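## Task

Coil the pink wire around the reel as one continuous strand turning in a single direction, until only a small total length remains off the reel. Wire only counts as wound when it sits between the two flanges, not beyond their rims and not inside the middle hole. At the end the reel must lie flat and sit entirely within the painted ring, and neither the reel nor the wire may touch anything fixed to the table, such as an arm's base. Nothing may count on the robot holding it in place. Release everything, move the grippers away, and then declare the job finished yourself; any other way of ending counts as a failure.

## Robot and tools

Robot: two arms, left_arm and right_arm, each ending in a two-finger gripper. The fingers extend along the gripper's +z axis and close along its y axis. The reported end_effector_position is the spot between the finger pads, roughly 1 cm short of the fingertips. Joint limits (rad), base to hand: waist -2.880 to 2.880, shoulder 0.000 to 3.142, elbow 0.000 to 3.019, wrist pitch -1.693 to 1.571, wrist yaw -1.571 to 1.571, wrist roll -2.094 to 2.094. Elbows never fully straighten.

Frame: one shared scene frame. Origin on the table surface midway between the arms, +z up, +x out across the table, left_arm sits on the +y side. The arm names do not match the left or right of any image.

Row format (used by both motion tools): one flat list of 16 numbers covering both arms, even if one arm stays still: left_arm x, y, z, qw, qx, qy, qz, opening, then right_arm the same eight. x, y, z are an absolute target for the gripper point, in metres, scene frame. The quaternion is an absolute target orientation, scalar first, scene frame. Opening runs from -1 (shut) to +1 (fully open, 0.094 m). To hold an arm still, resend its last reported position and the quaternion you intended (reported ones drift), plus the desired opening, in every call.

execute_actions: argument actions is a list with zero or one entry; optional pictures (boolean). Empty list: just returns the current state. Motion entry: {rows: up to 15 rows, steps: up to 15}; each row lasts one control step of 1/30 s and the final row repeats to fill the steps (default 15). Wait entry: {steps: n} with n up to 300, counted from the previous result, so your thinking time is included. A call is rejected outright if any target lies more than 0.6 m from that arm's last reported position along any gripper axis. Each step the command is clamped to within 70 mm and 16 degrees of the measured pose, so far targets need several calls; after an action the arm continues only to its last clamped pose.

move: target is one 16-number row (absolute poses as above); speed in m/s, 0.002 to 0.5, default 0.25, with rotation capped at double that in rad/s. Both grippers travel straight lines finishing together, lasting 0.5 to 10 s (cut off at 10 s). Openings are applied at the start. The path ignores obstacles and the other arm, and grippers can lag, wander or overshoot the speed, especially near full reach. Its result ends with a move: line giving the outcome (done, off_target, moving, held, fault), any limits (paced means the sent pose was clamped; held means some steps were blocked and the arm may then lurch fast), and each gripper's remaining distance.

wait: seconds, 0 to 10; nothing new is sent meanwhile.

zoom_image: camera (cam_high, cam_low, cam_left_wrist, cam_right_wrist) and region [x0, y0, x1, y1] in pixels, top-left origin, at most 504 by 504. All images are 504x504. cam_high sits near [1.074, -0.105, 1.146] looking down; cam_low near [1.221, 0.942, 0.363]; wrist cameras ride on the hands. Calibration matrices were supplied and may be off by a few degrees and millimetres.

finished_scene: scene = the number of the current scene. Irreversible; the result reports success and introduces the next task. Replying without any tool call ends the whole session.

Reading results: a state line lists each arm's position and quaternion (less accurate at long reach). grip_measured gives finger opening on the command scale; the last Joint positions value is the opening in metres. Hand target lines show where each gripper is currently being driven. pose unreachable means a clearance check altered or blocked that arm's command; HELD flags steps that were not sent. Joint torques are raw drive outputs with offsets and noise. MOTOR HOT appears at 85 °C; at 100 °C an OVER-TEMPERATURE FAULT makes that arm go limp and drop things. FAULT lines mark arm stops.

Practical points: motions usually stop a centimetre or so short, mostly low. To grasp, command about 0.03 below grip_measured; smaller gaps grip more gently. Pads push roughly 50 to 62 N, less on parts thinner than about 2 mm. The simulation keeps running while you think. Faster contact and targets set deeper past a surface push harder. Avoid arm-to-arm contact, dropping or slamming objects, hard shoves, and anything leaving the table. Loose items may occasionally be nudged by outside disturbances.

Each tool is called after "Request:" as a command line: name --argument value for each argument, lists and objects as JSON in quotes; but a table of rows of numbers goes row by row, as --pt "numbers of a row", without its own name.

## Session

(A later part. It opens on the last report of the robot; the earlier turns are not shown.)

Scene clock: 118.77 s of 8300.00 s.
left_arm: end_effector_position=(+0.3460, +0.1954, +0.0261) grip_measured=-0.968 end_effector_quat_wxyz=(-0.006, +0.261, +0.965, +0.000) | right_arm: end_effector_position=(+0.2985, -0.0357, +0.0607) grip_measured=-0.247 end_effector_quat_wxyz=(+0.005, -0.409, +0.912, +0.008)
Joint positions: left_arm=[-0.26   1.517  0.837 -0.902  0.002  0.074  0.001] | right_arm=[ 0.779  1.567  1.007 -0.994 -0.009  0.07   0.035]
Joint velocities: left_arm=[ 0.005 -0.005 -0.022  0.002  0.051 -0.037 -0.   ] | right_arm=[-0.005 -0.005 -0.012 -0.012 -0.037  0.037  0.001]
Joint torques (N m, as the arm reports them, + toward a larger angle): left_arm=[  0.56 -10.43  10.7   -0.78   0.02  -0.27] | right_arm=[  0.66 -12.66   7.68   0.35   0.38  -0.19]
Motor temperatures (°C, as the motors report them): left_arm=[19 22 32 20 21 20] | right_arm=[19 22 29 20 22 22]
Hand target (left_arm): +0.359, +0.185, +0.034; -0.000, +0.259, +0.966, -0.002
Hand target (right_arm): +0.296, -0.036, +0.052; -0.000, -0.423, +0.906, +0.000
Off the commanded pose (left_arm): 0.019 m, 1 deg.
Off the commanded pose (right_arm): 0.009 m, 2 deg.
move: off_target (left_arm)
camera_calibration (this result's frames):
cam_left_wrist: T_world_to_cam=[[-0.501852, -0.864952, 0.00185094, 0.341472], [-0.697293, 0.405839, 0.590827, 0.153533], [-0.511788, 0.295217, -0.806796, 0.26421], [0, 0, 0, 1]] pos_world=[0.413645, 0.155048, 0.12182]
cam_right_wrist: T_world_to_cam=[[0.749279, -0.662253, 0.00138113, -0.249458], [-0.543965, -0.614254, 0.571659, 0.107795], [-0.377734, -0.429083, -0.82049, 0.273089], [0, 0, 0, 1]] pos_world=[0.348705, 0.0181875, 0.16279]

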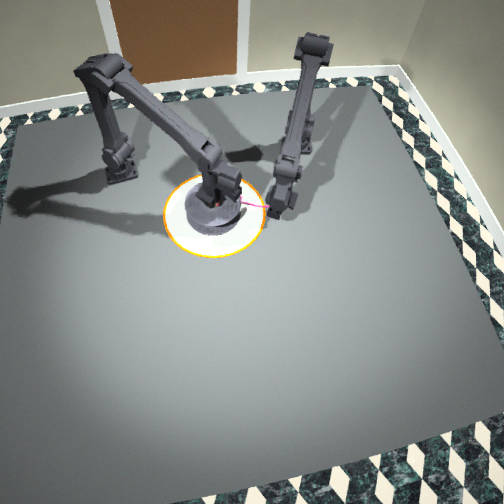

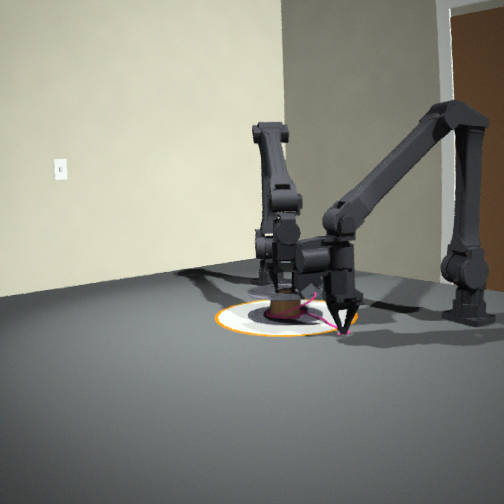

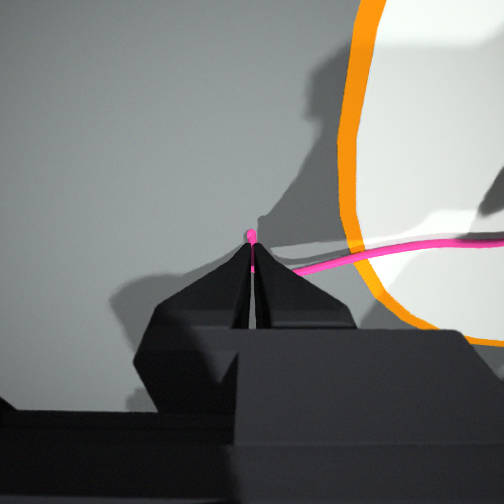

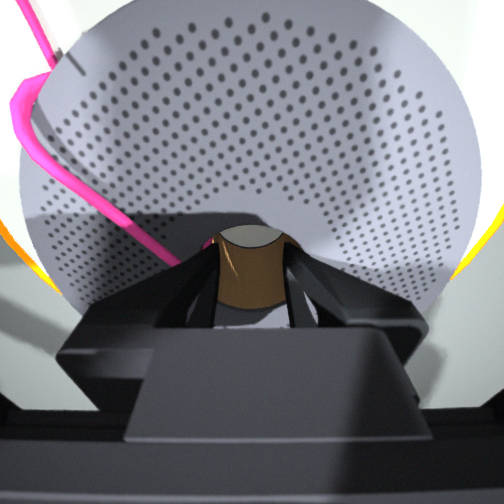

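Request:
move --target '[0.33,0.12,0.036,0,0,0.94,-0.342,-1, 0.296,-0.036,0.052,0,-0.94,0.342,0,-0.18]' --speed 0.2

Request:
execute_actions --actions '[{"rows":[[0.33,0.12,0.036,0,0,0.94,-0.342,-1, 0.296,-0.036,0.052,0,-0.94,0.342,0,-1]],"steps":15}]' --pictures false

Request:
move --target '[0.33,0.12,0.036,0,0,0.94,-0.342,-1, 0.296,-0.036,0.052,0,0.28,0.96,0,-1]' --speed 0.4

Scene clock: 126.13 s of 8300.00 s.
left_arm: end_effector_position=(+0.3273, +0.1175, +0.0346) grip_measured=-0.968 end_effector_quat_wxyz=(-0.014, +0.011, +0.942, -0.336) | right_arm: end_effector_position=(+0.2988, -0.0359, +0.0608) grip_measured=-0.247 end_effector_quat_wxyz=(-0.009, +0.935, -0.356, -0.001)
Joint positions: left_arm=[-0.196  1.478  0.675 -0.503  0.64  -0.455  0.001] | right_arm=[ 0.779  1.567  1.007 -0.994 -0.007 -1.501  0.035]
Joint velocities: left_arm=[-0.005  0.005 -0.007  0.002  0.051 -0.051  0.001] | right_arm=[-0.015 -0.015 -0.002 -0.002 -0.066  0.007  0.001]
Joint torques (N m, as the arm reports them, + toward a larger angle): left_arm=[  2.43 -12.02   5.54   1.54   0.42  -0.21] | right_arm=[  0.65 -12.51   7.6    0.27   0.21  -0.17]
Motor temperatures (°C, as the motors report them): left_arm=[19 22 32 20 21 20] | right_arm=[19 22 29 20 22 22]
Hand target (left_arm): +0.330, +0.121, +0.037; -0.006, +0.001, +0.940, -0.341
Hand target (right_arm): +0.296, -0.036, +0.052; +0.000, +0.940, -0.342, -0.000
Off the commanded pose (left_arm): 0.004 m, 2 deg.
Off the commanded pose (right_arm): 0.009 m, 2 deg.
move: done
camera_calibration (this result's frames):
cam_left_wrist: T_world_to_cam=[[-0.00902696, -0.774647, 0.632329, 0.0710166], [-0.793173, 0.390622, 0.467217, 0.204513], [-0.60893, -0.497329, -0.617955, 0.40284], [0, 0, 0, 1]] pos_world=[0.408157, 0.175469, 0.10848]
cam_right_wrist: T_world_to_cam=[[0.66168, 0.749283, 0.0274849, -0.174532], [0.601145, -0.552056, 0.577805, -0.232546], [0.448112, -0.3658, -0.815712, 0.0284583], [0, 0, 0, 1]] pos_world=[0.242525, 0.0128055, 0.162377]

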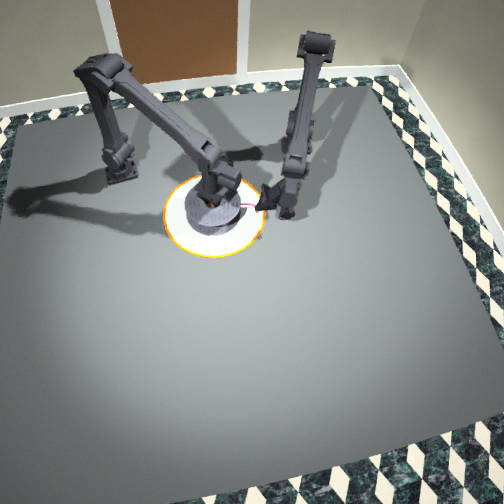

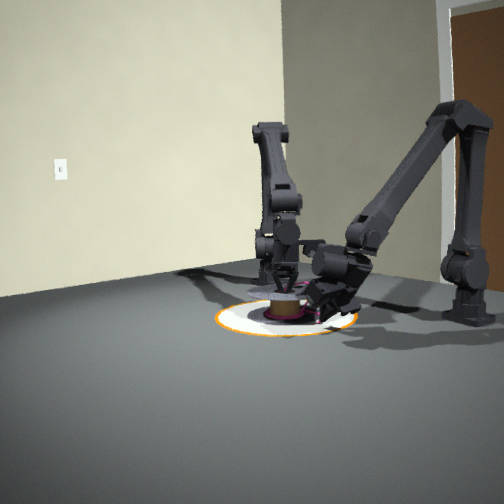

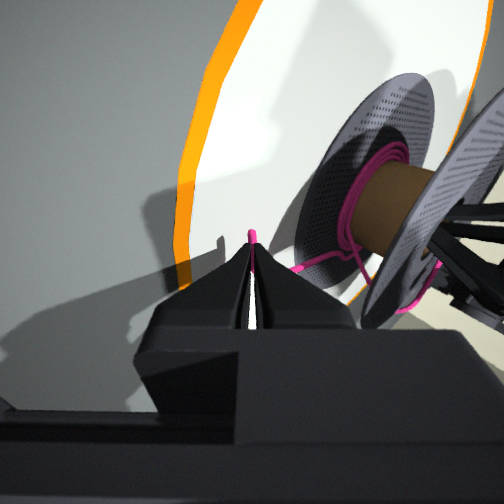

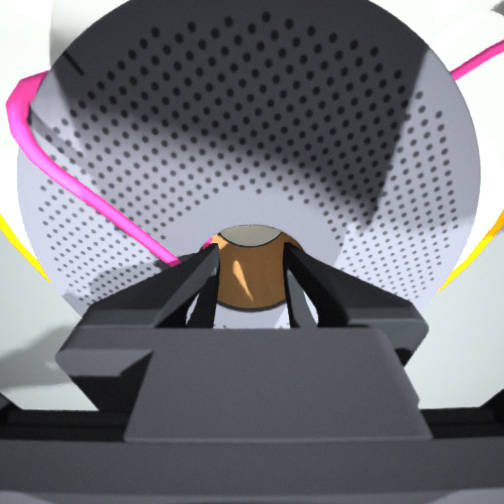

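Scene clock: 126.63 s of 8300.00 s.
left_arm: end_effector_position=(+0.3276, +0.1174, +0.0339) grip_measured=-0.968 end_effector_quat_wxyz=(-0.009, +0.009, +0.941, -0.338) | right_arm: end_effector_position=(+0.2993, -0.0365, +0.0602) grip_measured=-0.996 end_effector_quat_wxyz=(-0.008, +0.937, -0.350, +0.001)
Joint positions: left_arm=[-0.196  1.475  0.666 -0.482  0.64  -0.466  0.001] | right_arm=[ 0.779  1.568  1.006 -0.994 -0.003 -1.512  0.   ]
Joint velocities: left_arm=[-0.005 -0.005  0.007 -0.002 -0.037 -0.007  0.   ] | right_arm=[-0.005  0.015 -0.007 -0.012  0.022  0.007  0.   ]
Joint torques (N m, as the arm reports them, + toward a larger angle): left_arm=[  2.13 -11.98   5.57   1.56   0.26  -0.22] | right_arm=[  0.68 -12.6    7.59   0.25   0.06  -0.05]
Motor temperatures (°C, as the motors report them): left_arm=[19 22 32 20 21 20] | right_arm=[19 22 29 20 22 22]
Hand target (left_arm): +0.330, +0.120, +0.036; -0.000, +0.000, +0.940, -0.342
Hand target (right_arm): +0.296, -0.036, +0.052; -0.000, +0.940, -0.342, -0.000
Off the commanded pose (left_arm): 0.004 m, 1 deg.
Off the commanded pose (right_arm): 0.009 m, 1 deg.
Steps of this call (steps 1 to 15: all 15 steps of this action). Readings (end_effector_position):
1: left_arm (+0.3275, +0.1175, +0.0345) | right_arm (+0.2991, -0.0360, +0.0608)
2: left_arm (+0.3278, +0.1173, +0.0344) | right_arm (+0.2993, -0.0362, +0.0606)
4: left_arm (+0.3277, +0.1174, +0.0342) | right_arm (+0.2993, -0.0365, +0.0602)
8: left_arm (+0.3274, +0.1175, +0.0339) | right_arm (+0.2993, -0.0365, +0.0602)
15: the state above

Scene clock: 131.30 s of 8300.00 s.
left_arm: end_effector_position=(+0.3276, +0.1174, +0.0339) grip_measured=-0.968 end_effector_quat_wxyz=(-0.009, +0.008, +0.941, -0.338) | right_arm: end_effector_position=(+0.2997, -0.0368, +0.0602) grip_measured=-0.996 end_effector_quat_wxyz=(+0.003, +0.278, +0.961, +0.007)
Joint positions: left_arm=[-0.196  1.475  0.666 -0.482  0.64  -0.467  0.001] | right_arm=[ 0.779  1.568  1.006 -0.994  0.     1.476  0.   ]
Joint velocities: left_arm=[-0.005  0.015  0.002  0.012 -0.022 -0.051 -0.001] | right_arm=[-0.015 -0.015 -0.027  0.002 -0.037 -0.007 -0.001]
Joint torques (N m, as the arm reports them, + toward a larger angle): left_arm=[  2.16 -11.97   5.57   1.59   0.24  -0.22] | right_arm=[  0.68 -12.64   7.6    0.26   0.12   0.16]
Motor temperatures (°C, as the motors report them): left_arm=[19 22 31 20 21 20] | right_arm=[19 22 29 20 22 22]
Hand target (left_arm): +0.330, +0.120, +0.036; -0.000, +0.000, +0.940, -0.342
Hand target (right_arm): +0.296, -0.036, +0.052; -0.000, +0.280, +0.960, -0.000
Off the commanded pose (left_arm): 0.004 m, 1 deg.
Off the commanded pose (right_arm): 0.009 m, 1 deg.
move: done
camera_calibration (this result's frames):
cam_left_wrist: T_world_to_cam=[[-0.00599923, -0.771154, 0.63662, 0.0697686], [-0.799945, 0.385714, 0.459687, 0.208157], [-0.600043, -0.506503, -0.619195, 0.400787], [0, 0, 0, 1]] pos_world=[0.407422, 0.176513, 0.108063]
cam_right_wrist: T_world_to_cam=[[-0.530118, -0.847913, -0.00425393, 0.125893], [-0.690251, 0.428623, 0.582955, 0.189537], [-0.492472, 0.311971, -0.812494, 0.333878], [0, 0, 0, 1]] pos_world=[0.361991, -0.0786539, 0.161318]

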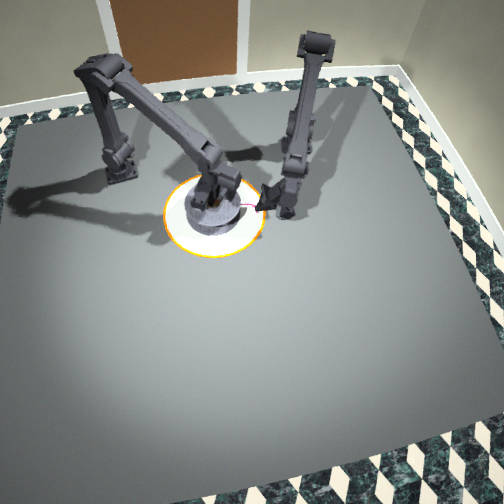

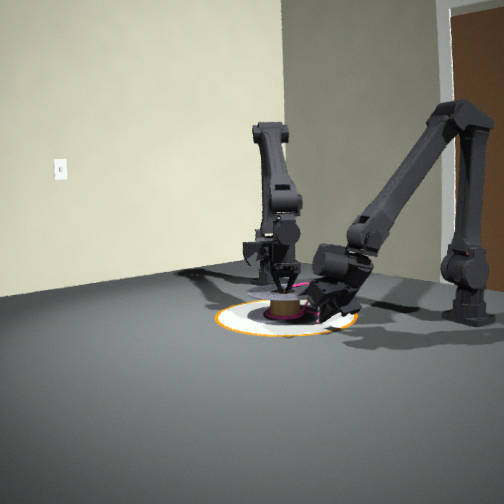

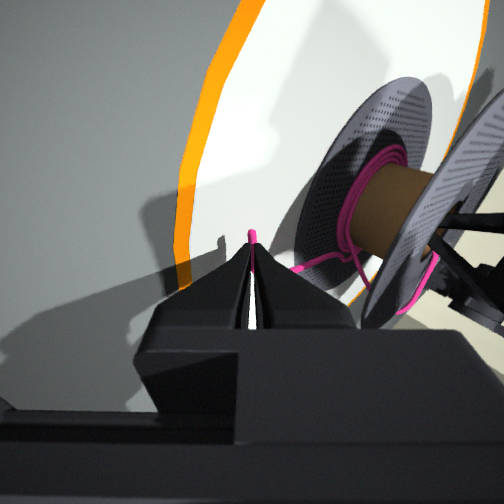

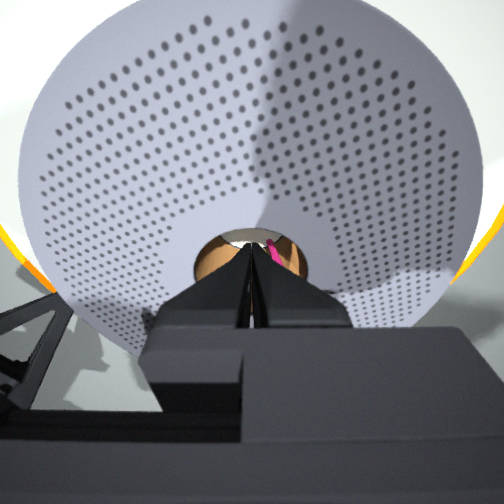

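Request:
move --target '[0.33,0.12,0.036,0,0,0.94,-0.342,-1, 0.296,-0.036,0.052,0,0.383,0.924,0,-1]' --speed 0.4

Request:
execute_actions --actions '[{"rows":[[0.33,0.12,0.036,0,0,0.94,-0.342,-1, 0.296,-0.036,0.052,0,0.383,0.924,0,-0.18]],"steps":15}]' --pictures false

Request:
move --target '[0.32,0.08,0.036,0,0,0.88,-0.475,-1, 0.296,-0.036,0.052,0,-0.174,0.985,0,-0.18]' --speed 0.15

Scene clock: 135.87 s of 8300.00 s.
left_arm: end_effector_position=(+0.3276, +0.1174, +0.0339) grip_measured=-0.968 end_effector_quat_wxyz=(-0.009, +0.008, +0.941, -0.338) | right_arm: end_effector_position=(+0.2997, -0.0368, +0.0602) grip_measured=-0.996 end_effector_quat_wxyz=(+0.002, +0.381, +0.925, +0.007)
Joint positions: left_arm=[-0.196  1.475  0.666 -0.482  0.64  -0.467  0.001] | right_arm=[ 0.779  1.568  1.006 -0.994  0.     1.694  0.   ]
Joint velocities: left_arm=[-0.005  0.005  0.012 -0.002 -0.007 -0.095  0.001] | right_arm=[-0.005 -0.005 -0.012  0.017  0.051 -0.007  0.   ]
Joint torques (N m, as the arm reports them, + toward a larger angle): left_arm=[  2.12 -11.99   5.57   1.59   0.25  -0.22] | right_arm=[  0.67 -12.63   7.58   0.23   0.11   0.15]
Motor temperatures (°C, as the motors report them): left_arm=[19 22 31 20 21 20] | right_arm=[19 22 29 20 21 22]
Hand target (left_arm): +0.330, +0.120, +0.036; -0.000, +0.000, +0.940, -0.342
Hand target (right_arm): +0.296, -0.036, +0.052; -0.000, +0.383, +0.924, -0.000
Off the commanded pose (left_arm): 0.004 m, 1 deg.
Off the commanded pose (right_arm): 0.009 m, 1 deg.
After step 90, 0.63 s passed at rest.
move: done
camera_calibration (this result's frames):
cam_left_wrist: T_world_to_cam=[[-0.00599923, -0.771154, 0.63662, 0.0697686], [-0.799945, 0.385714, 0.459687, 0.208157], [-0.600043, -0.506503, -0.619195, 0.400787], [0, 0, 0, 1]] pos_world=[0.407422, 0.176513, 0.108063]
cam_right_wrist: T_world_to_cam=[[-0.701093, -0.713057, -0.00429905, 0.182094], [-0.579715, 0.566456, 0.585712, 0.161314], [-0.415211, 0.413131, -0.810508, 0.314325], [0, 0, 0, 1]] pos_world=[0.351692, -0.0913909, 0.161062]

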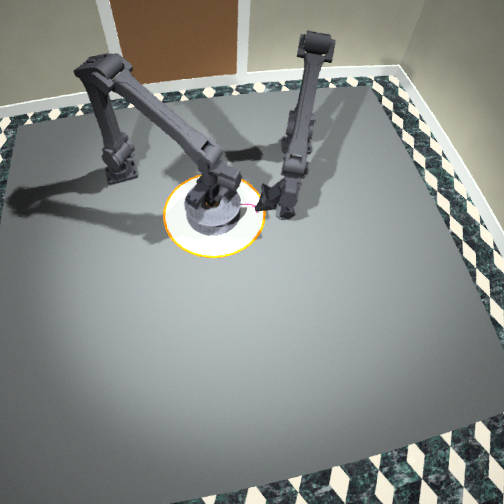

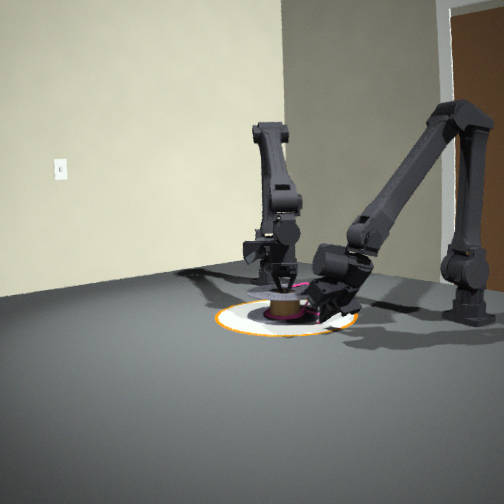

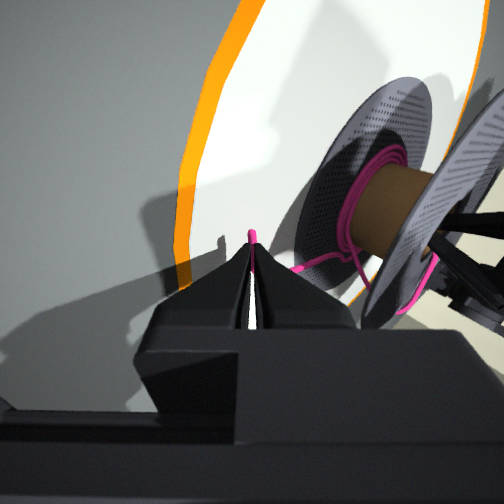

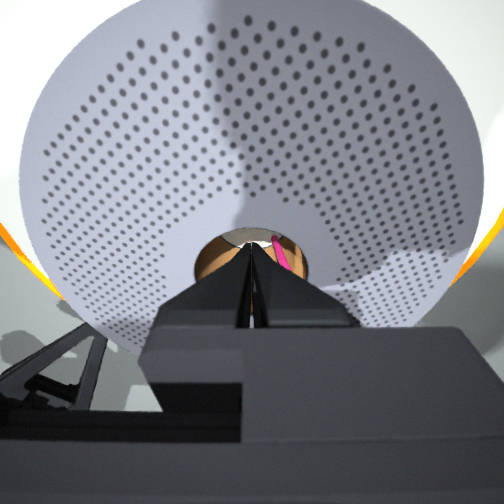

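Scene clock: 136.37 s of 8300.00 s.
left_arm: end_effector_position=(+0.3276, +0.1174, +0.0339) grip_measured=-0.968 end_effector_quat_wxyz=(-0.009, +0.008, +0.941, -0.338) | right_arm: end_effector_position=(+0.2994, -0.0365, +0.0611) grip_measured=-0.244 end_effector_quat_wxyz=(+0.001, +0.383, +0.924, +0.009)
Joint positions: left_arm=[-0.196  1.475  0.666 -0.482  0.64  -0.467  0.001] | right_arm=[ 0.779  1.565  1.006 -0.994 -0.002  1.7    0.036]
Joint velocities: left_arm=[-0.005  0.005 -0.012 -0.007 -0.022 -0.007 -0.   ] | right_arm=[-0.005 -0.005 -0.012 -0.007 -0.022  0.037 -0.001]
Joint torques (N m, as the arm reports them, + toward a larger angle): left_arm=[  2.15 -11.93   5.56   1.59   0.25  -0.22] | right_arm=[  0.64 -12.43   7.6    0.25   0.2    0.12]
Motor temperatures (°C, as the motors report them): left_arm=[19 22 31 20 21 20] | right_arm=[19 22 29 20 21 22]
Hand target (left_arm): +0.330, +0.120, +0.036; -0.000, +0.000, +0.940, -0.342
Hand target (right_arm): +0.296, -0.036, +0.052; -0.000, +0.383, +0.924, -0.000
Off the commanded pose (left_arm): 0.004 m, 1 deg.
Off the commanded pose (right_arm): 0.010 m, 1 deg.
Steps of this call (steps 1 to 15: all 15 steps of this action). Readings (end_effector_position):
1: left_arm (+0.3276, +0.1174, +0.0339) | right_arm (+0.2997, -0.0368, +0.0602)
2: left_arm (+0.3276, +0.1174, +0.0339) | right_arm (+0.2997, -0.0368, +0.0602)
4: left_arm (+0.3276, +0.1174, +0.0339) | right_arm (+0.2995, -0.0364, +0.0610)
8: left_arm (+0.3276, +0.1174, +0.0339) | right_arm (+0.2994, -0.0365, +0.0611)
15: the state above

Scene clock: 140.87 s of 8300.00 s.
left_arm: end_effector_position=(+0.3257, +0.0831, +0.0425) grip_measured=-0.969 end_effector_quat_wxyz=(+0.006, +0.004, +0.880, -0.474) | right_arm: end_effector_position=(+0.2989, -0.0361, +0.0611) grip_measured=-0.243 end_effector_quat_wxyz=(+0.005, -0.159, +0.987, +0.008)
Joint positions: left_arm=[-0.205  1.524  0.57  -0.076  0.873 -0.648  0.001] | right_arm=[ 0.779  1.565  1.006 -0.994 -0.005  0.593  0.036]
Joint velocities: left_arm=[-0.015 -0.005 -0.012  0.002 -0.007 -0.051  0.   ] | right_arm=[ 0.005 -0.005 -0.017  0.002  0.037 -0.022  0.   ]
Joint torques (N m, as the arm reports them, + toward a larger angle): left_arm=[ 0.49 -9.3   4.88  2.11  0.47 -0.21] | right_arm=[  0.64 -12.54   7.69   0.33   0.3   -0.15]
Motor temperatures (°C, as the motors report them): left_arm=[19 22 30 20 22 20] | right_arm=[19 22 29 20 21 22]
Hand target (left_arm): +0.320, +0.080, +0.036; -0.003, +0.002, +0.880, -0.475
Hand target (right_arm): +0.296, -0.036, +0.052; -0.000, -0.174, +0.985, -0.000
Off the commanded pose (left_arm): 0.009 m, 1 deg.
Off the commanded pose (right_arm): 0.010 m, 2 deg.
move: done
camera_calibration (this result's frames):
cam_left_wrist: T_world_to_cam=[[-0.00984752, -0.550922, 0.834498, 0.0123951], [-0.817149, 0.485437, 0.310835, 0.219654], [-0.576342, -0.678849, -0.454966, 0.38718], [0, 0, 0, 1]] pos_world=[0.40276, 0.163037, 0.0975341]
cam_right_wrist: T_world_to_cam=[[0.318718, -0.947845, -0.00294328, -0.131389], [-0.774901, -0.262351, 0.575066, 0.189047], [-0.545845, -0.181003, -0.818102, 0.332534], [0, 0, 0, 1]] pos_world=[0.369881, -0.0147501, 0.162945]

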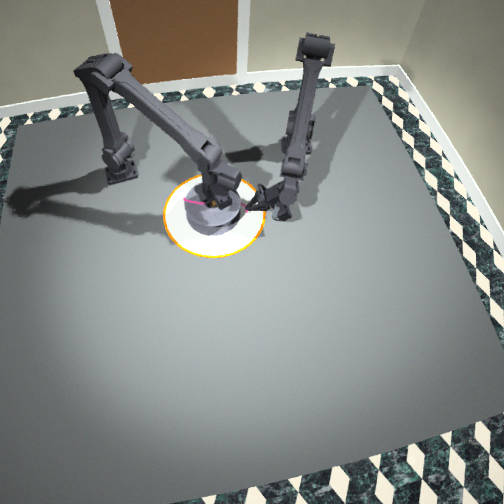

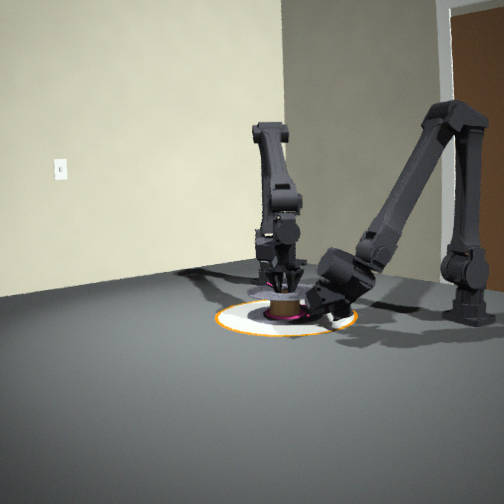

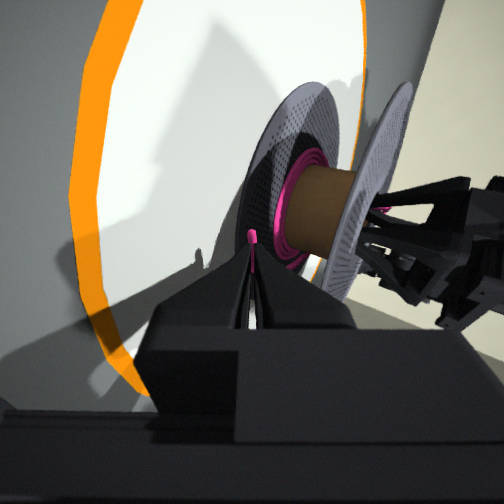

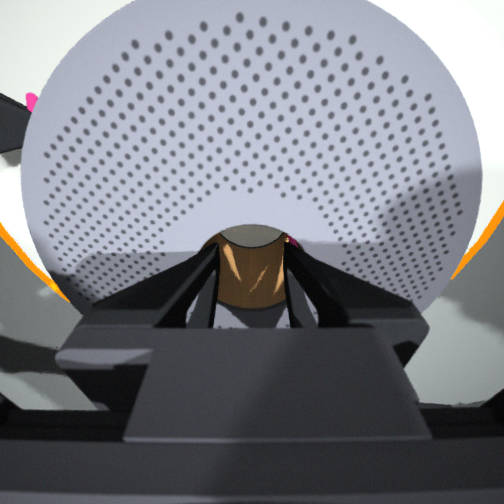

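Request:
move --target '[0.305,0.035,0.027,0,0,0.88,-0.475,-1, 0.296,-0.036,0.052,0,-0.676,0.737,0,-0.18]' --speed 0.12

Scene clock: 147.50 s of 8300.00 s.
left_arm: end_effector_position=(+0.3102, +0.0357, +0.0346) grip_measured=-0.969 end_effector_quat_wxyz=(+0.005, +0.004, +0.879, -0.477) | right_arm: end_effector_position=(+0.2983, -0.0356, +0.0611) grip_measured=-0.243 end_effector_quat_wxyz=(+0.008, -0.665, +0.746, +0.007)
Joint positions: left_arm=[-0.35   1.569  0.559  0.119  0.796 -0.831  0.001] | right_arm=[ 0.779  1.565  1.006 -0.994 -0.01  -0.543  0.036]
Joint velocities: left_arm=[ 0.005 -0.005 -0.002  0.007  0.007 -0.007  0.   ] | right_arm=[-0.005 -0.015  0.012 -0.017 -0.037 -0.037  0.   ]
Joint torques (N m, as the arm reports them, + toward a larger angle): left_arm=[ 0.39 -9.79  4.58  2.4   0.1  -0.21] | right_arm=[  0.63 -12.53   7.7    0.34   0.38  -0.15]
Motor temperatures (°C, as the motors report them): left_arm=[19 22 30 20 22 20] | right_arm=[19 22 29 20 22 22]
Hand target (left_arm): +0.304, +0.034, +0.027; -0.001, +0.000, +0.880, -0.475
Hand target (right_arm): +0.296, -0.036, +0.052; -0.000, -0.676, +0.737, +0.000
Off the commanded pose (left_arm): 0.009 m, 1 deg.
Off the commanded pose (right_arm): 0.009 m, 2 deg.
move: done
camera_calibration (this result's frames):
cam_left_wrist: T_world_to_cam=[[-0.00832381, -0.544507, 0.838715, -0.00809614], [-0.81655, 0.487853, 0.308618, 0.23219], [-0.577214, -0.682284, -0.448678, 0.34267], [0, 0, 0, 1]] pos_world=[0.387322, 0.116115, 0.0888809]
cam_right_wrist: T_world_to_cam=[[0.99379, -0.11067, 0.0115243, -0.303113], [-0.097603, -0.817316, 0.567863, -0.0326819], [-0.0534267, -0.565462, -0.823042, 0.172003], [0, 0, 0, 1]] pos_world=[0.307231, 0.0370041, 0.163618]

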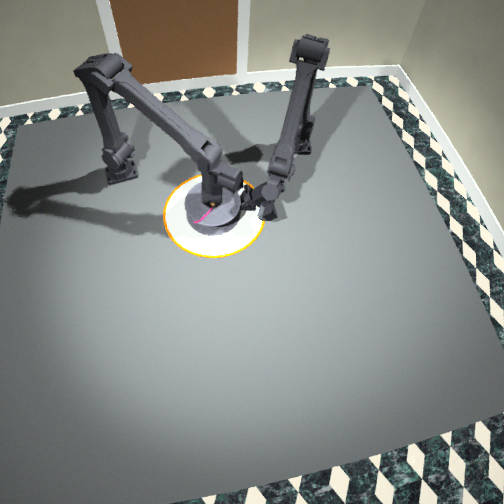

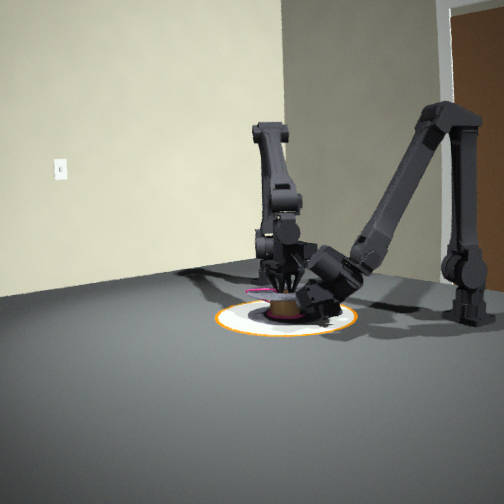

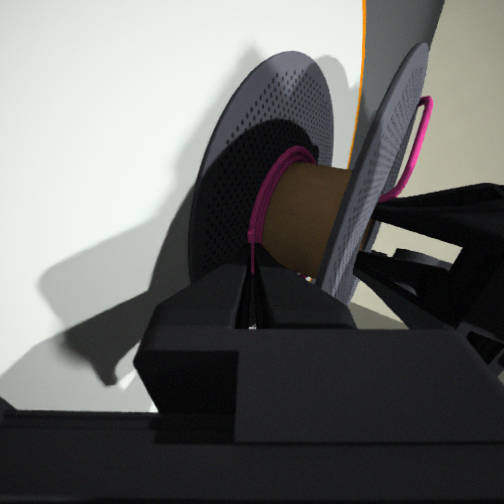

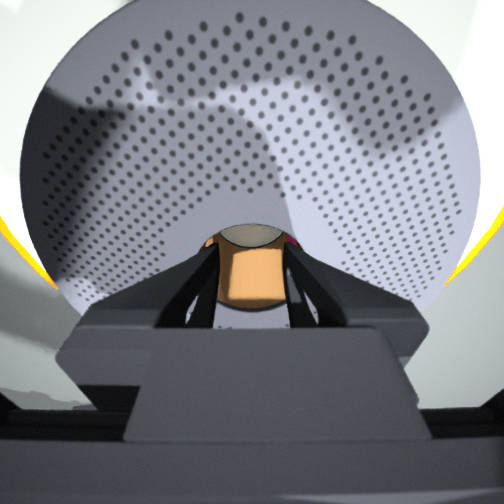

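Request:
move --target '[0.305,0.035,0.027,0,0,0.88,-0.475,-1, 0.296,-0.036,0.052,0,-0.766,0.643,0,-0.18]' --speed 0.1

Request:
execute_actions --actions '[{"rows":[[0.305,0.035,0.027,0,0,0.88,-0.475,-1, 0.296,-0.036,0.052,0,-0.766,0.643,0,-1]],"steps":15}]' --pictures false

Request:
move --target '[0.305,0.035,0.027,0,0,0.88,-0.475,-1, 0.30,-0.06,0.17,0,0.259,0.966,0,-1]' --speed 0.3

Scene clock: 153.80 s of 8300.00 s.
left_arm: end_effector_position=(+0.3091, +0.0347, +0.0346) grip_measured=-0.969 end_effector_quat_wxyz=(+0.004, +0.005, +0.879, -0.477) | right_arm: end_effector_position=(+0.2982, -0.0355, +0.0613) grip_measured=-0.243 end_effector_quat_wxyz=(-0.009, +0.755, -0.655, -0.006)
Joint positions: left_arm=[-0.353  1.569  0.559  0.119  0.796 -0.832  0.001] | right_arm=[ 0.779  1.565  1.006 -0.994 -0.011 -0.799  0.036]
Joint velocities: left_arm=[ 0.005  0.005 -0.022  0.007  0.037 -0.022 -0.001] | right_arm=[-0.015  0.005 -0.002  0.012  0.051  0.007 -0.001]
Joint torques (N m, as the arm reports them, + toward a larger angle): left_arm=[ 0.95 -9.76  4.59  2.32  0.07 -0.17] | right_arm=[  0.63 -12.48   7.7    0.32   0.37  -0.2 ]
Motor temperatures (°C, as the motors report them): left_arm=[19 22 30 20 21 20] | right_arm=[19 22 29 20 22 22]
Hand target (left_arm): +0.305, +0.035, +0.027; -0.000, +0.000, +0.880, -0.475
Hand target (right_arm): +0.296, -0.036, +0.052; +0.000, +0.766, -0.643, -0.000
Off the commanded pose (left_arm): 0.009 m, 1 deg.
Off the commanded pose (right_arm): 0.010 m, 2 deg.
After step 90, 1.47 s passed at rest.
move: done
camera_calibration (this result's frames):
cam_left_wrist: T_world_to_cam=[[-0.00981175, -0.544476, 0.838719, -0.00818841], [-0.814874, 0.490485, 0.308878, 0.231158], [-0.579556, -0.680419, -0.448492, 0.342008], [0, 0, 0, 1]] pos_world=[0.386497, 0.114871, 0.088856]
cam_right_wrist: T_world_to_cam=[[0.989365, 0.144493, 0.0166673, -0.292999], [0.109564, -0.815715, 0.567983, -0.0944566], [0.0956654, -0.560117, -0.822871, 0.127874], [0, 0, 0, 1]] pos_world=[0.287999, 0.0369113, 0.163757]

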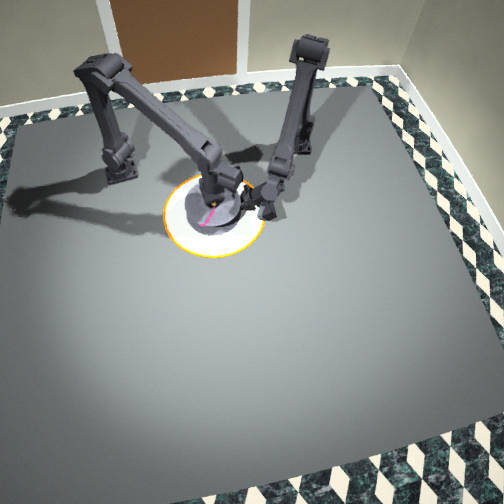

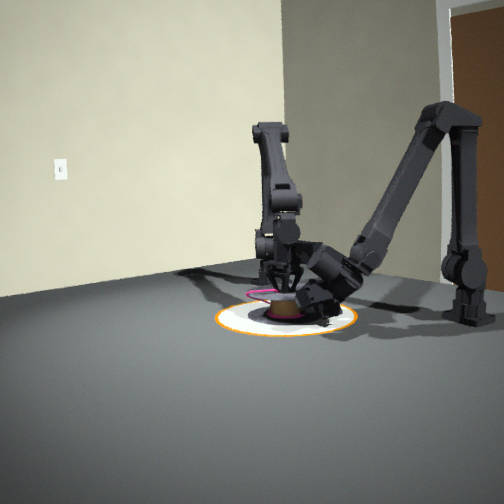

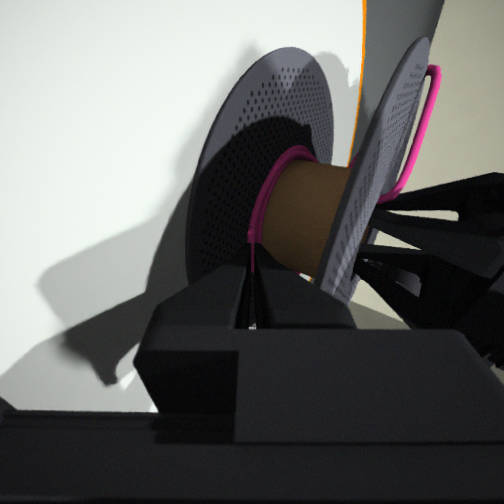

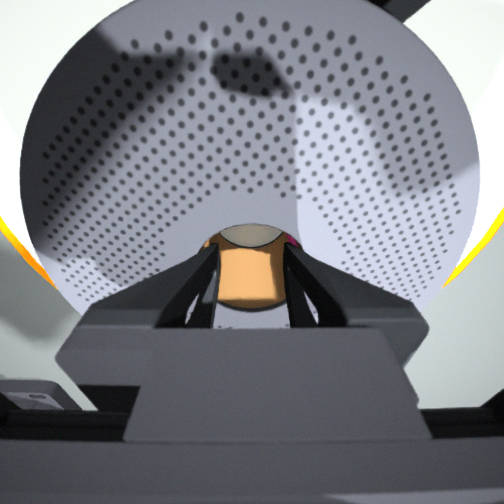

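Scene clock: 154.30 s of 8300.00 s.
left_arm: end_effector_position=(+0.3092, +0.0348, +0.0345) grip_measured=-0.969 end_effector_quat_wxyz=(+0.005, +0.005, +0.879, -0.477) | right_arm: end_effector_position=(+0.2993, -0.0364, +0.0605) grip_measured=-0.996 end_effector_quat_wxyz=(-0.008, +0.760, -0.650, -0.002)
Joint positions: left_arm=[-0.353  1.569  0.559  0.119  0.795 -0.832  0.001] | right_arm=[ 0.779  1.567  1.006 -0.994 -0.003 -0.813  0.   ]
Joint velocities: left_arm=[ 0.005 -0.005 -0.017  0.002  0.007  0.022 -0.   ] | right_arm=[-0.005 -0.005 -0.022  0.012 -0.066 -0.051 -0.   ]
Joint torques (N m, as the arm reports them, + toward a larger angle): left_arm=[ 0.89 -9.76  4.59  2.31  0.1  -0.17] | right_arm=[  0.73 -12.7    7.62   0.33   0.08  -0.05]
Motor temperatures (°C, as the motors report them): left_arm=[19 22 30 20 21 20] | right_arm=[19 22 29 20 22 22]
Hand target (left_arm): +0.305, +0.035, +0.027; -0.000, +0.000, +0.880, -0.475
Hand target (right_arm): +0.296, -0.036, +0.052; -0.000, +0.766, -0.643, -0.000
Off the commanded pose (left_arm): 0.009 m, 1 deg.
Off the commanded pose (right_arm): 0.009 m, 1 deg.
Steps of this call (steps 1 to 15: all 15 steps of this action). Readings (end_effector_position):
1: left_arm (+0.3091, +0.0347, +0.0346) | right_arm (+0.2986, -0.0357, +0.0613)
2: left_arm (+0.3092, +0.0348, +0.0345) | right_arm (+0.2991, -0.0361, +0.0611)
4: left_arm (+0.3092, +0.0348, +0.0345) | right_arm (+0.2993, -0.0364, +0.0605)
8: left_arm (+0.3092, +0.0348, +0.0345) | right_arm (+0.2993, -0.0364, +0.0605)
15: the state above

Scene clock: 158.90 s of 8300.00 s.
left_arm: end_effector_position=(+0.3092, +0.0348, +0.0345) grip_measured=-0.969 end_effector_quat_wxyz=(+0.005, +0.005, +0.879, -0.477) | right_arm: end_effector_position=(+0.2841, -0.0699, +0.1448) grip_measured=-0.996 end_effector_quat_wxyz=(-0.013, +0.246, +0.969, -0.025)
Joint positions: left_arm=[-0.353  1.569  0.559  0.119  0.795 -0.832  0.001] | right_arm=[ 0.757  1.423  1.09  -1.295 -0.003  1.388  0.   ]
Joint velocities: left_arm=[ 0.015 -0.015  0.007 -0.002 -0.051 -0.037 -0.   ] | right_arm=[-0.015  0.015  0.012 -0.037  0.007  0.051 -0.001]
Joint torques (N m, as the arm reports them, + toward a larger angle): left_arm=[ 0.89 -9.74  4.59  2.31  0.1  -0.17] | right_arm=[ -1.39 -13.99  13.59  -0.54   0.22   0.18]
Motor temperatures (°C, as the motors report them): left_arm=[19 22 29 20 21 20] | right_arm=[19 22 30 20 22 22]
Hand target (left_arm): +0.305, +0.035, +0.027; -0.000, +0.000, +0.880, -0.475
Hand target (right_arm): +0.298, -0.062, +0.170; +0.000, +0.259, +0.966, +0.000
Off the commanded pose (left_arm): 0.009 m, 1 deg.
Off the commanded pose (right_arm): 0.031 m, 4 deg.
move: off_target (right_arm)
camera_calibration (this result's frames):
cam_left_wrist: T_world_to_cam=[[-0.00980995, -0.544906, 0.83844, -0.00807639], [-0.815204, 0.489938, 0.308874, 0.231359], [-0.579091, -0.68047, -0.449016, 0.341941], [0, 0, 0, 1]] pos_world=[0.38654, 0.114928, 0.0888477]
cam_right_wrist: T_world_to_cam=[[-0.471927, -0.879092, 0.066951, 0.060856], [-0.689137, 0.415184, 0.593897, 0.140795], [-0.549887, 0.234138, -0.801751, 0.414564], [0, 0, 0, 1]] pos_world=[0.35371, -0.102023, 0.244684]

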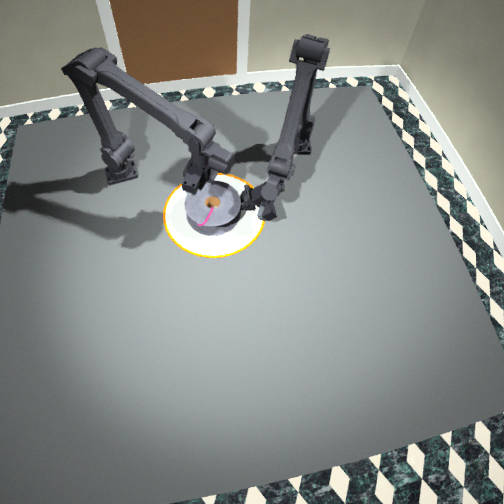

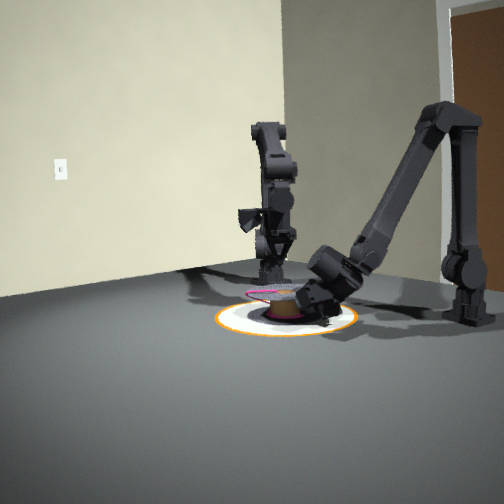

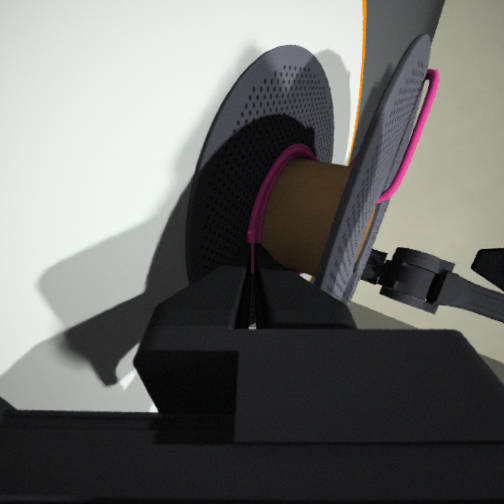

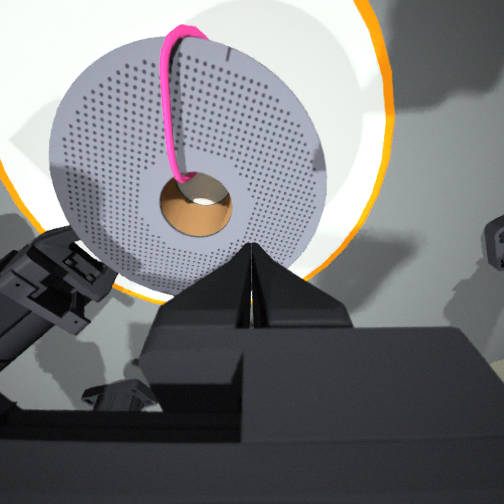

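Request:
move --target '[0.305,0.035,0.027,0,0,0.88,-0.475,-1, 0.335,-0.046,0.095,0,0.259,0.966,0,-0.5]' --speed 0.1

Scene clock: 162.43 s of 8300.00 s.
left_arm: end_effector_position=(+0.3092, +0.0348, +0.0345) grip_measured=-0.969 end_effector_quat_wxyz=(+0.005, +0.005, +0.879, -0.477) | right_arm: end_effector_position=(+0.3231, -0.0507, +0.0941) grip_measured=-0.502 end_effector_quat_wxyz=(-0.005, +0.257, +0.966, -0.008)
Joint positions: left_arm=[-0.353  1.569  0.559  0.119  0.795 -0.832  0.001] | right_arm=[ 0.714  1.552  1.09  -1.127 -0.002  1.368  0.023]
Joint velocities: left_arm=[ 0.005  0.005 -0.007 -0.012 -0.022 -0.007  0.   ] | right_arm=[ 0.005 -0.005  0.002  0.002 -0.037 -0.037 -0.   ]
Joint torques (N m, as the arm reports them, + toward a larger angle): left_arm=[ 0.88 -9.81  4.59  2.31  0.1  -0.17] | right_arm=[ -1.42 -13.31  10.25   0.43   0.22  -0.06]
Motor temperatures (°C, as the motors report them): left_arm=[19 22 29 20 21 20] | right_arm=[19 22 31 20 22 22]
Hand target (left_arm): +0.305, +0.035, +0.027; -0.000, +0.000, +0.880, -0.475
Hand target (right_arm): +0.335, -0.046, +0.095; +0.000, +0.259, +0.966, +0.000
Off the commanded pose (left_arm): 0.009 m, 1 deg.
Off the commanded pose (right_arm): 0.013 m, 1 deg.
move: off_target (right_arm)
camera_calibration (this result's frames):
cam_left_wrist: T_world_to_cam=[[-0.00980995, -0.544906, 0.83844, -0.00807639], [-0.815204, 0.489938, 0.308874, 0.231359], [-0.579091, -0.68047, -0.449016, 0.341941], [0, 0, 0, 1]] pos_world=[0.38654, 0.114928, 0.0888477]
cam_right_wrist: T_world_to_cam=[[-0.493122, -0.869469, 0.0292464, 0.110499], [-0.694549, 0.413714, 0.588593, 0.192026], [-0.523863, 0.269935, -0.807901, 0.384869], [0, 0, 0, 1]] pos_world=[0.38948, -0.0872586, 0.194679]

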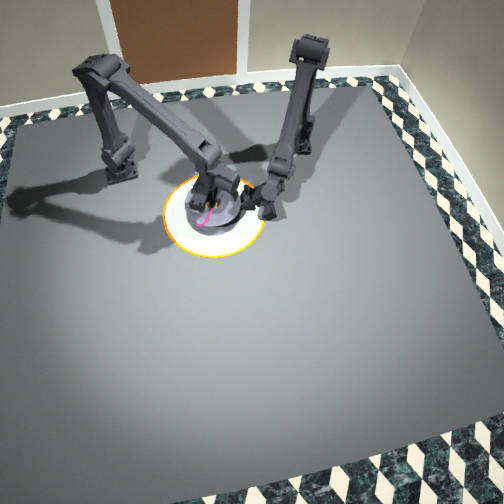

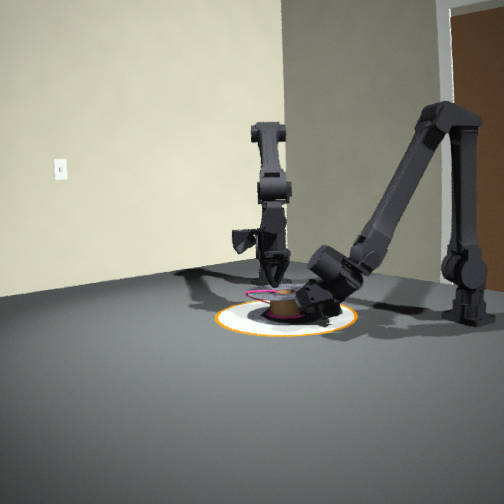

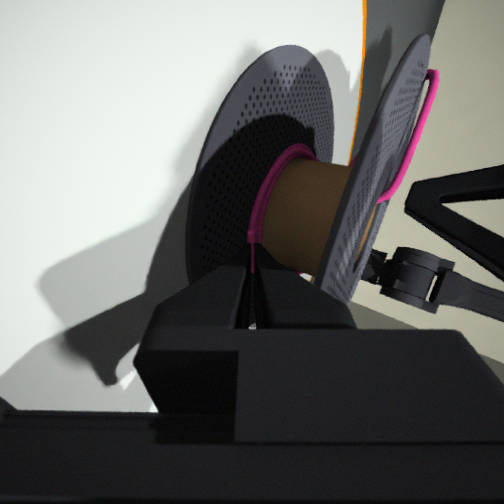

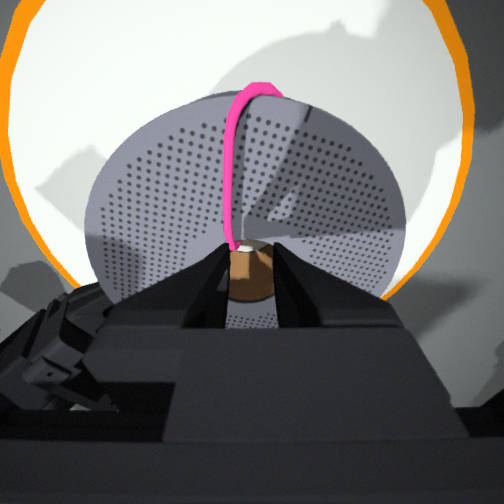

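Request:
move --target '[0.305,0.035,0.027,0,0,0.88,-0.475,-1, 0.352,-0.042,0.093,0,0.259,0.966,0,-0.5]' --speed 0.05

Scene clock: 164.90 s of 8300.00 s.
left_arm: end_effector_position=(+0.3092, +0.0348, +0.0345) grip_measured=-0.969 end_effector_quat_wxyz=(+0.005, +0.005, +0.879, -0.477) | right_arm: end_effector_position=(+0.3312, -0.0546, +0.0865) grip_measured=-0.502 end_effector_quat_wxyz=(-0.009, +0.257, +0.966, -0.016)
Joint positions: left_arm=[-0.353  1.569  0.559  0.119  0.795 -0.832  0.001] | right_arm=[ 0.693  1.578  1.098 -1.127 -0.002  1.347  0.023]
Joint velocities: left_arm=[ 0.005 -0.005  0.012  0.007  0.007 -0.051 -0.   ] | right_arm=[-0.015 -0.015 -0.012  0.007 -0.037 -0.022  0.001]
Joint torques (N m, as the arm reports them, + toward a larger angle): left_arm=[ 0.9  -9.83  4.59  2.32  0.1  -0.17] | right_arm=[ -1.73 -12.57  12.73   0.35   0.22  -0.05]
Motor temperatures (°C, as the motors report them): left_arm=[19 22 29 20 21 20] | right_arm=[19 22 31 20 22 22]
Hand target (left_arm): +0.305, +0.035, +0.027; -0.000, +0.000, +0.880, -0.475
Hand target (right_arm): +0.351, -0.043, +0.094; +0.001, +0.259, +0.966, +0.000
Off the commanded pose (left_arm): 0.009 m, 1 deg.
Off the commanded pose (right_arm): 0.025 m, 2 deg.
move: off_target (right_arm)
camera_calibration (this result's frames):
cam_left_wrist: T_world_to_cam=[[-0.00980995, -0.544906, 0.83844, -0.00807639], [-0.815204, 0.489938, 0.308874, 0.231359], [-0.579091, -0.68047, -0.449016, 0.341941], [0, 0, 0, 1]] pos_world=[0.38654, 0.114928, 0.0888477]
cam_right_wrist: T_world_to_cam=[[-0.492006, -0.869365, 0.0462079, 0.109431], [-0.68769, 0.420641, 0.59173, 0.20158], [-0.533866, 0.259358, -0.804811, 0.386545], [0, 0, 0, 1]] pos_world=[0.398829, -0.0899108, 0.186758]

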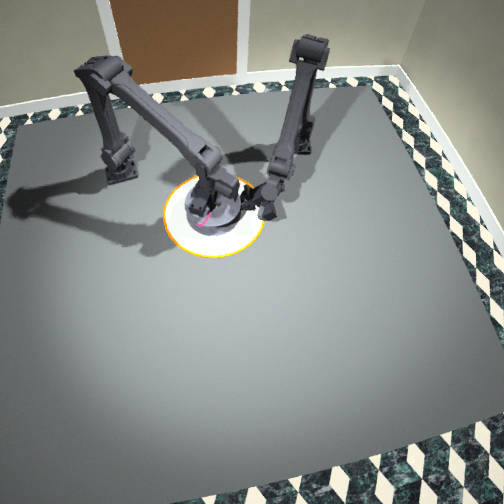

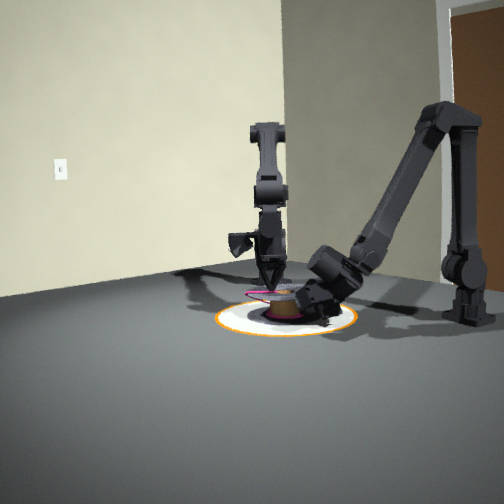

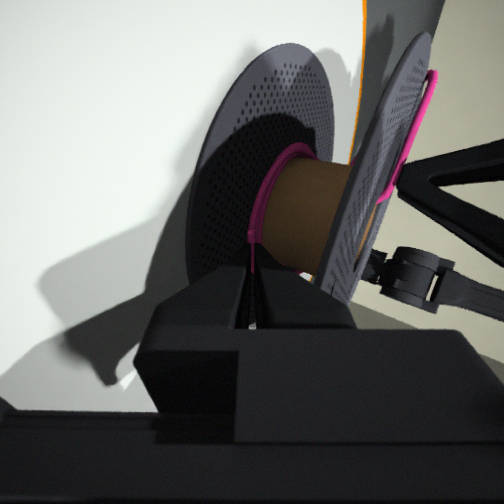

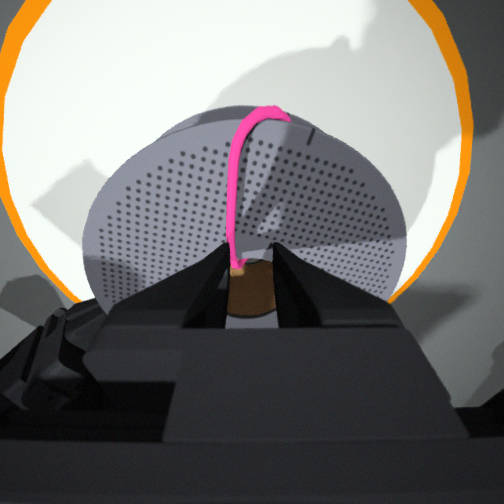

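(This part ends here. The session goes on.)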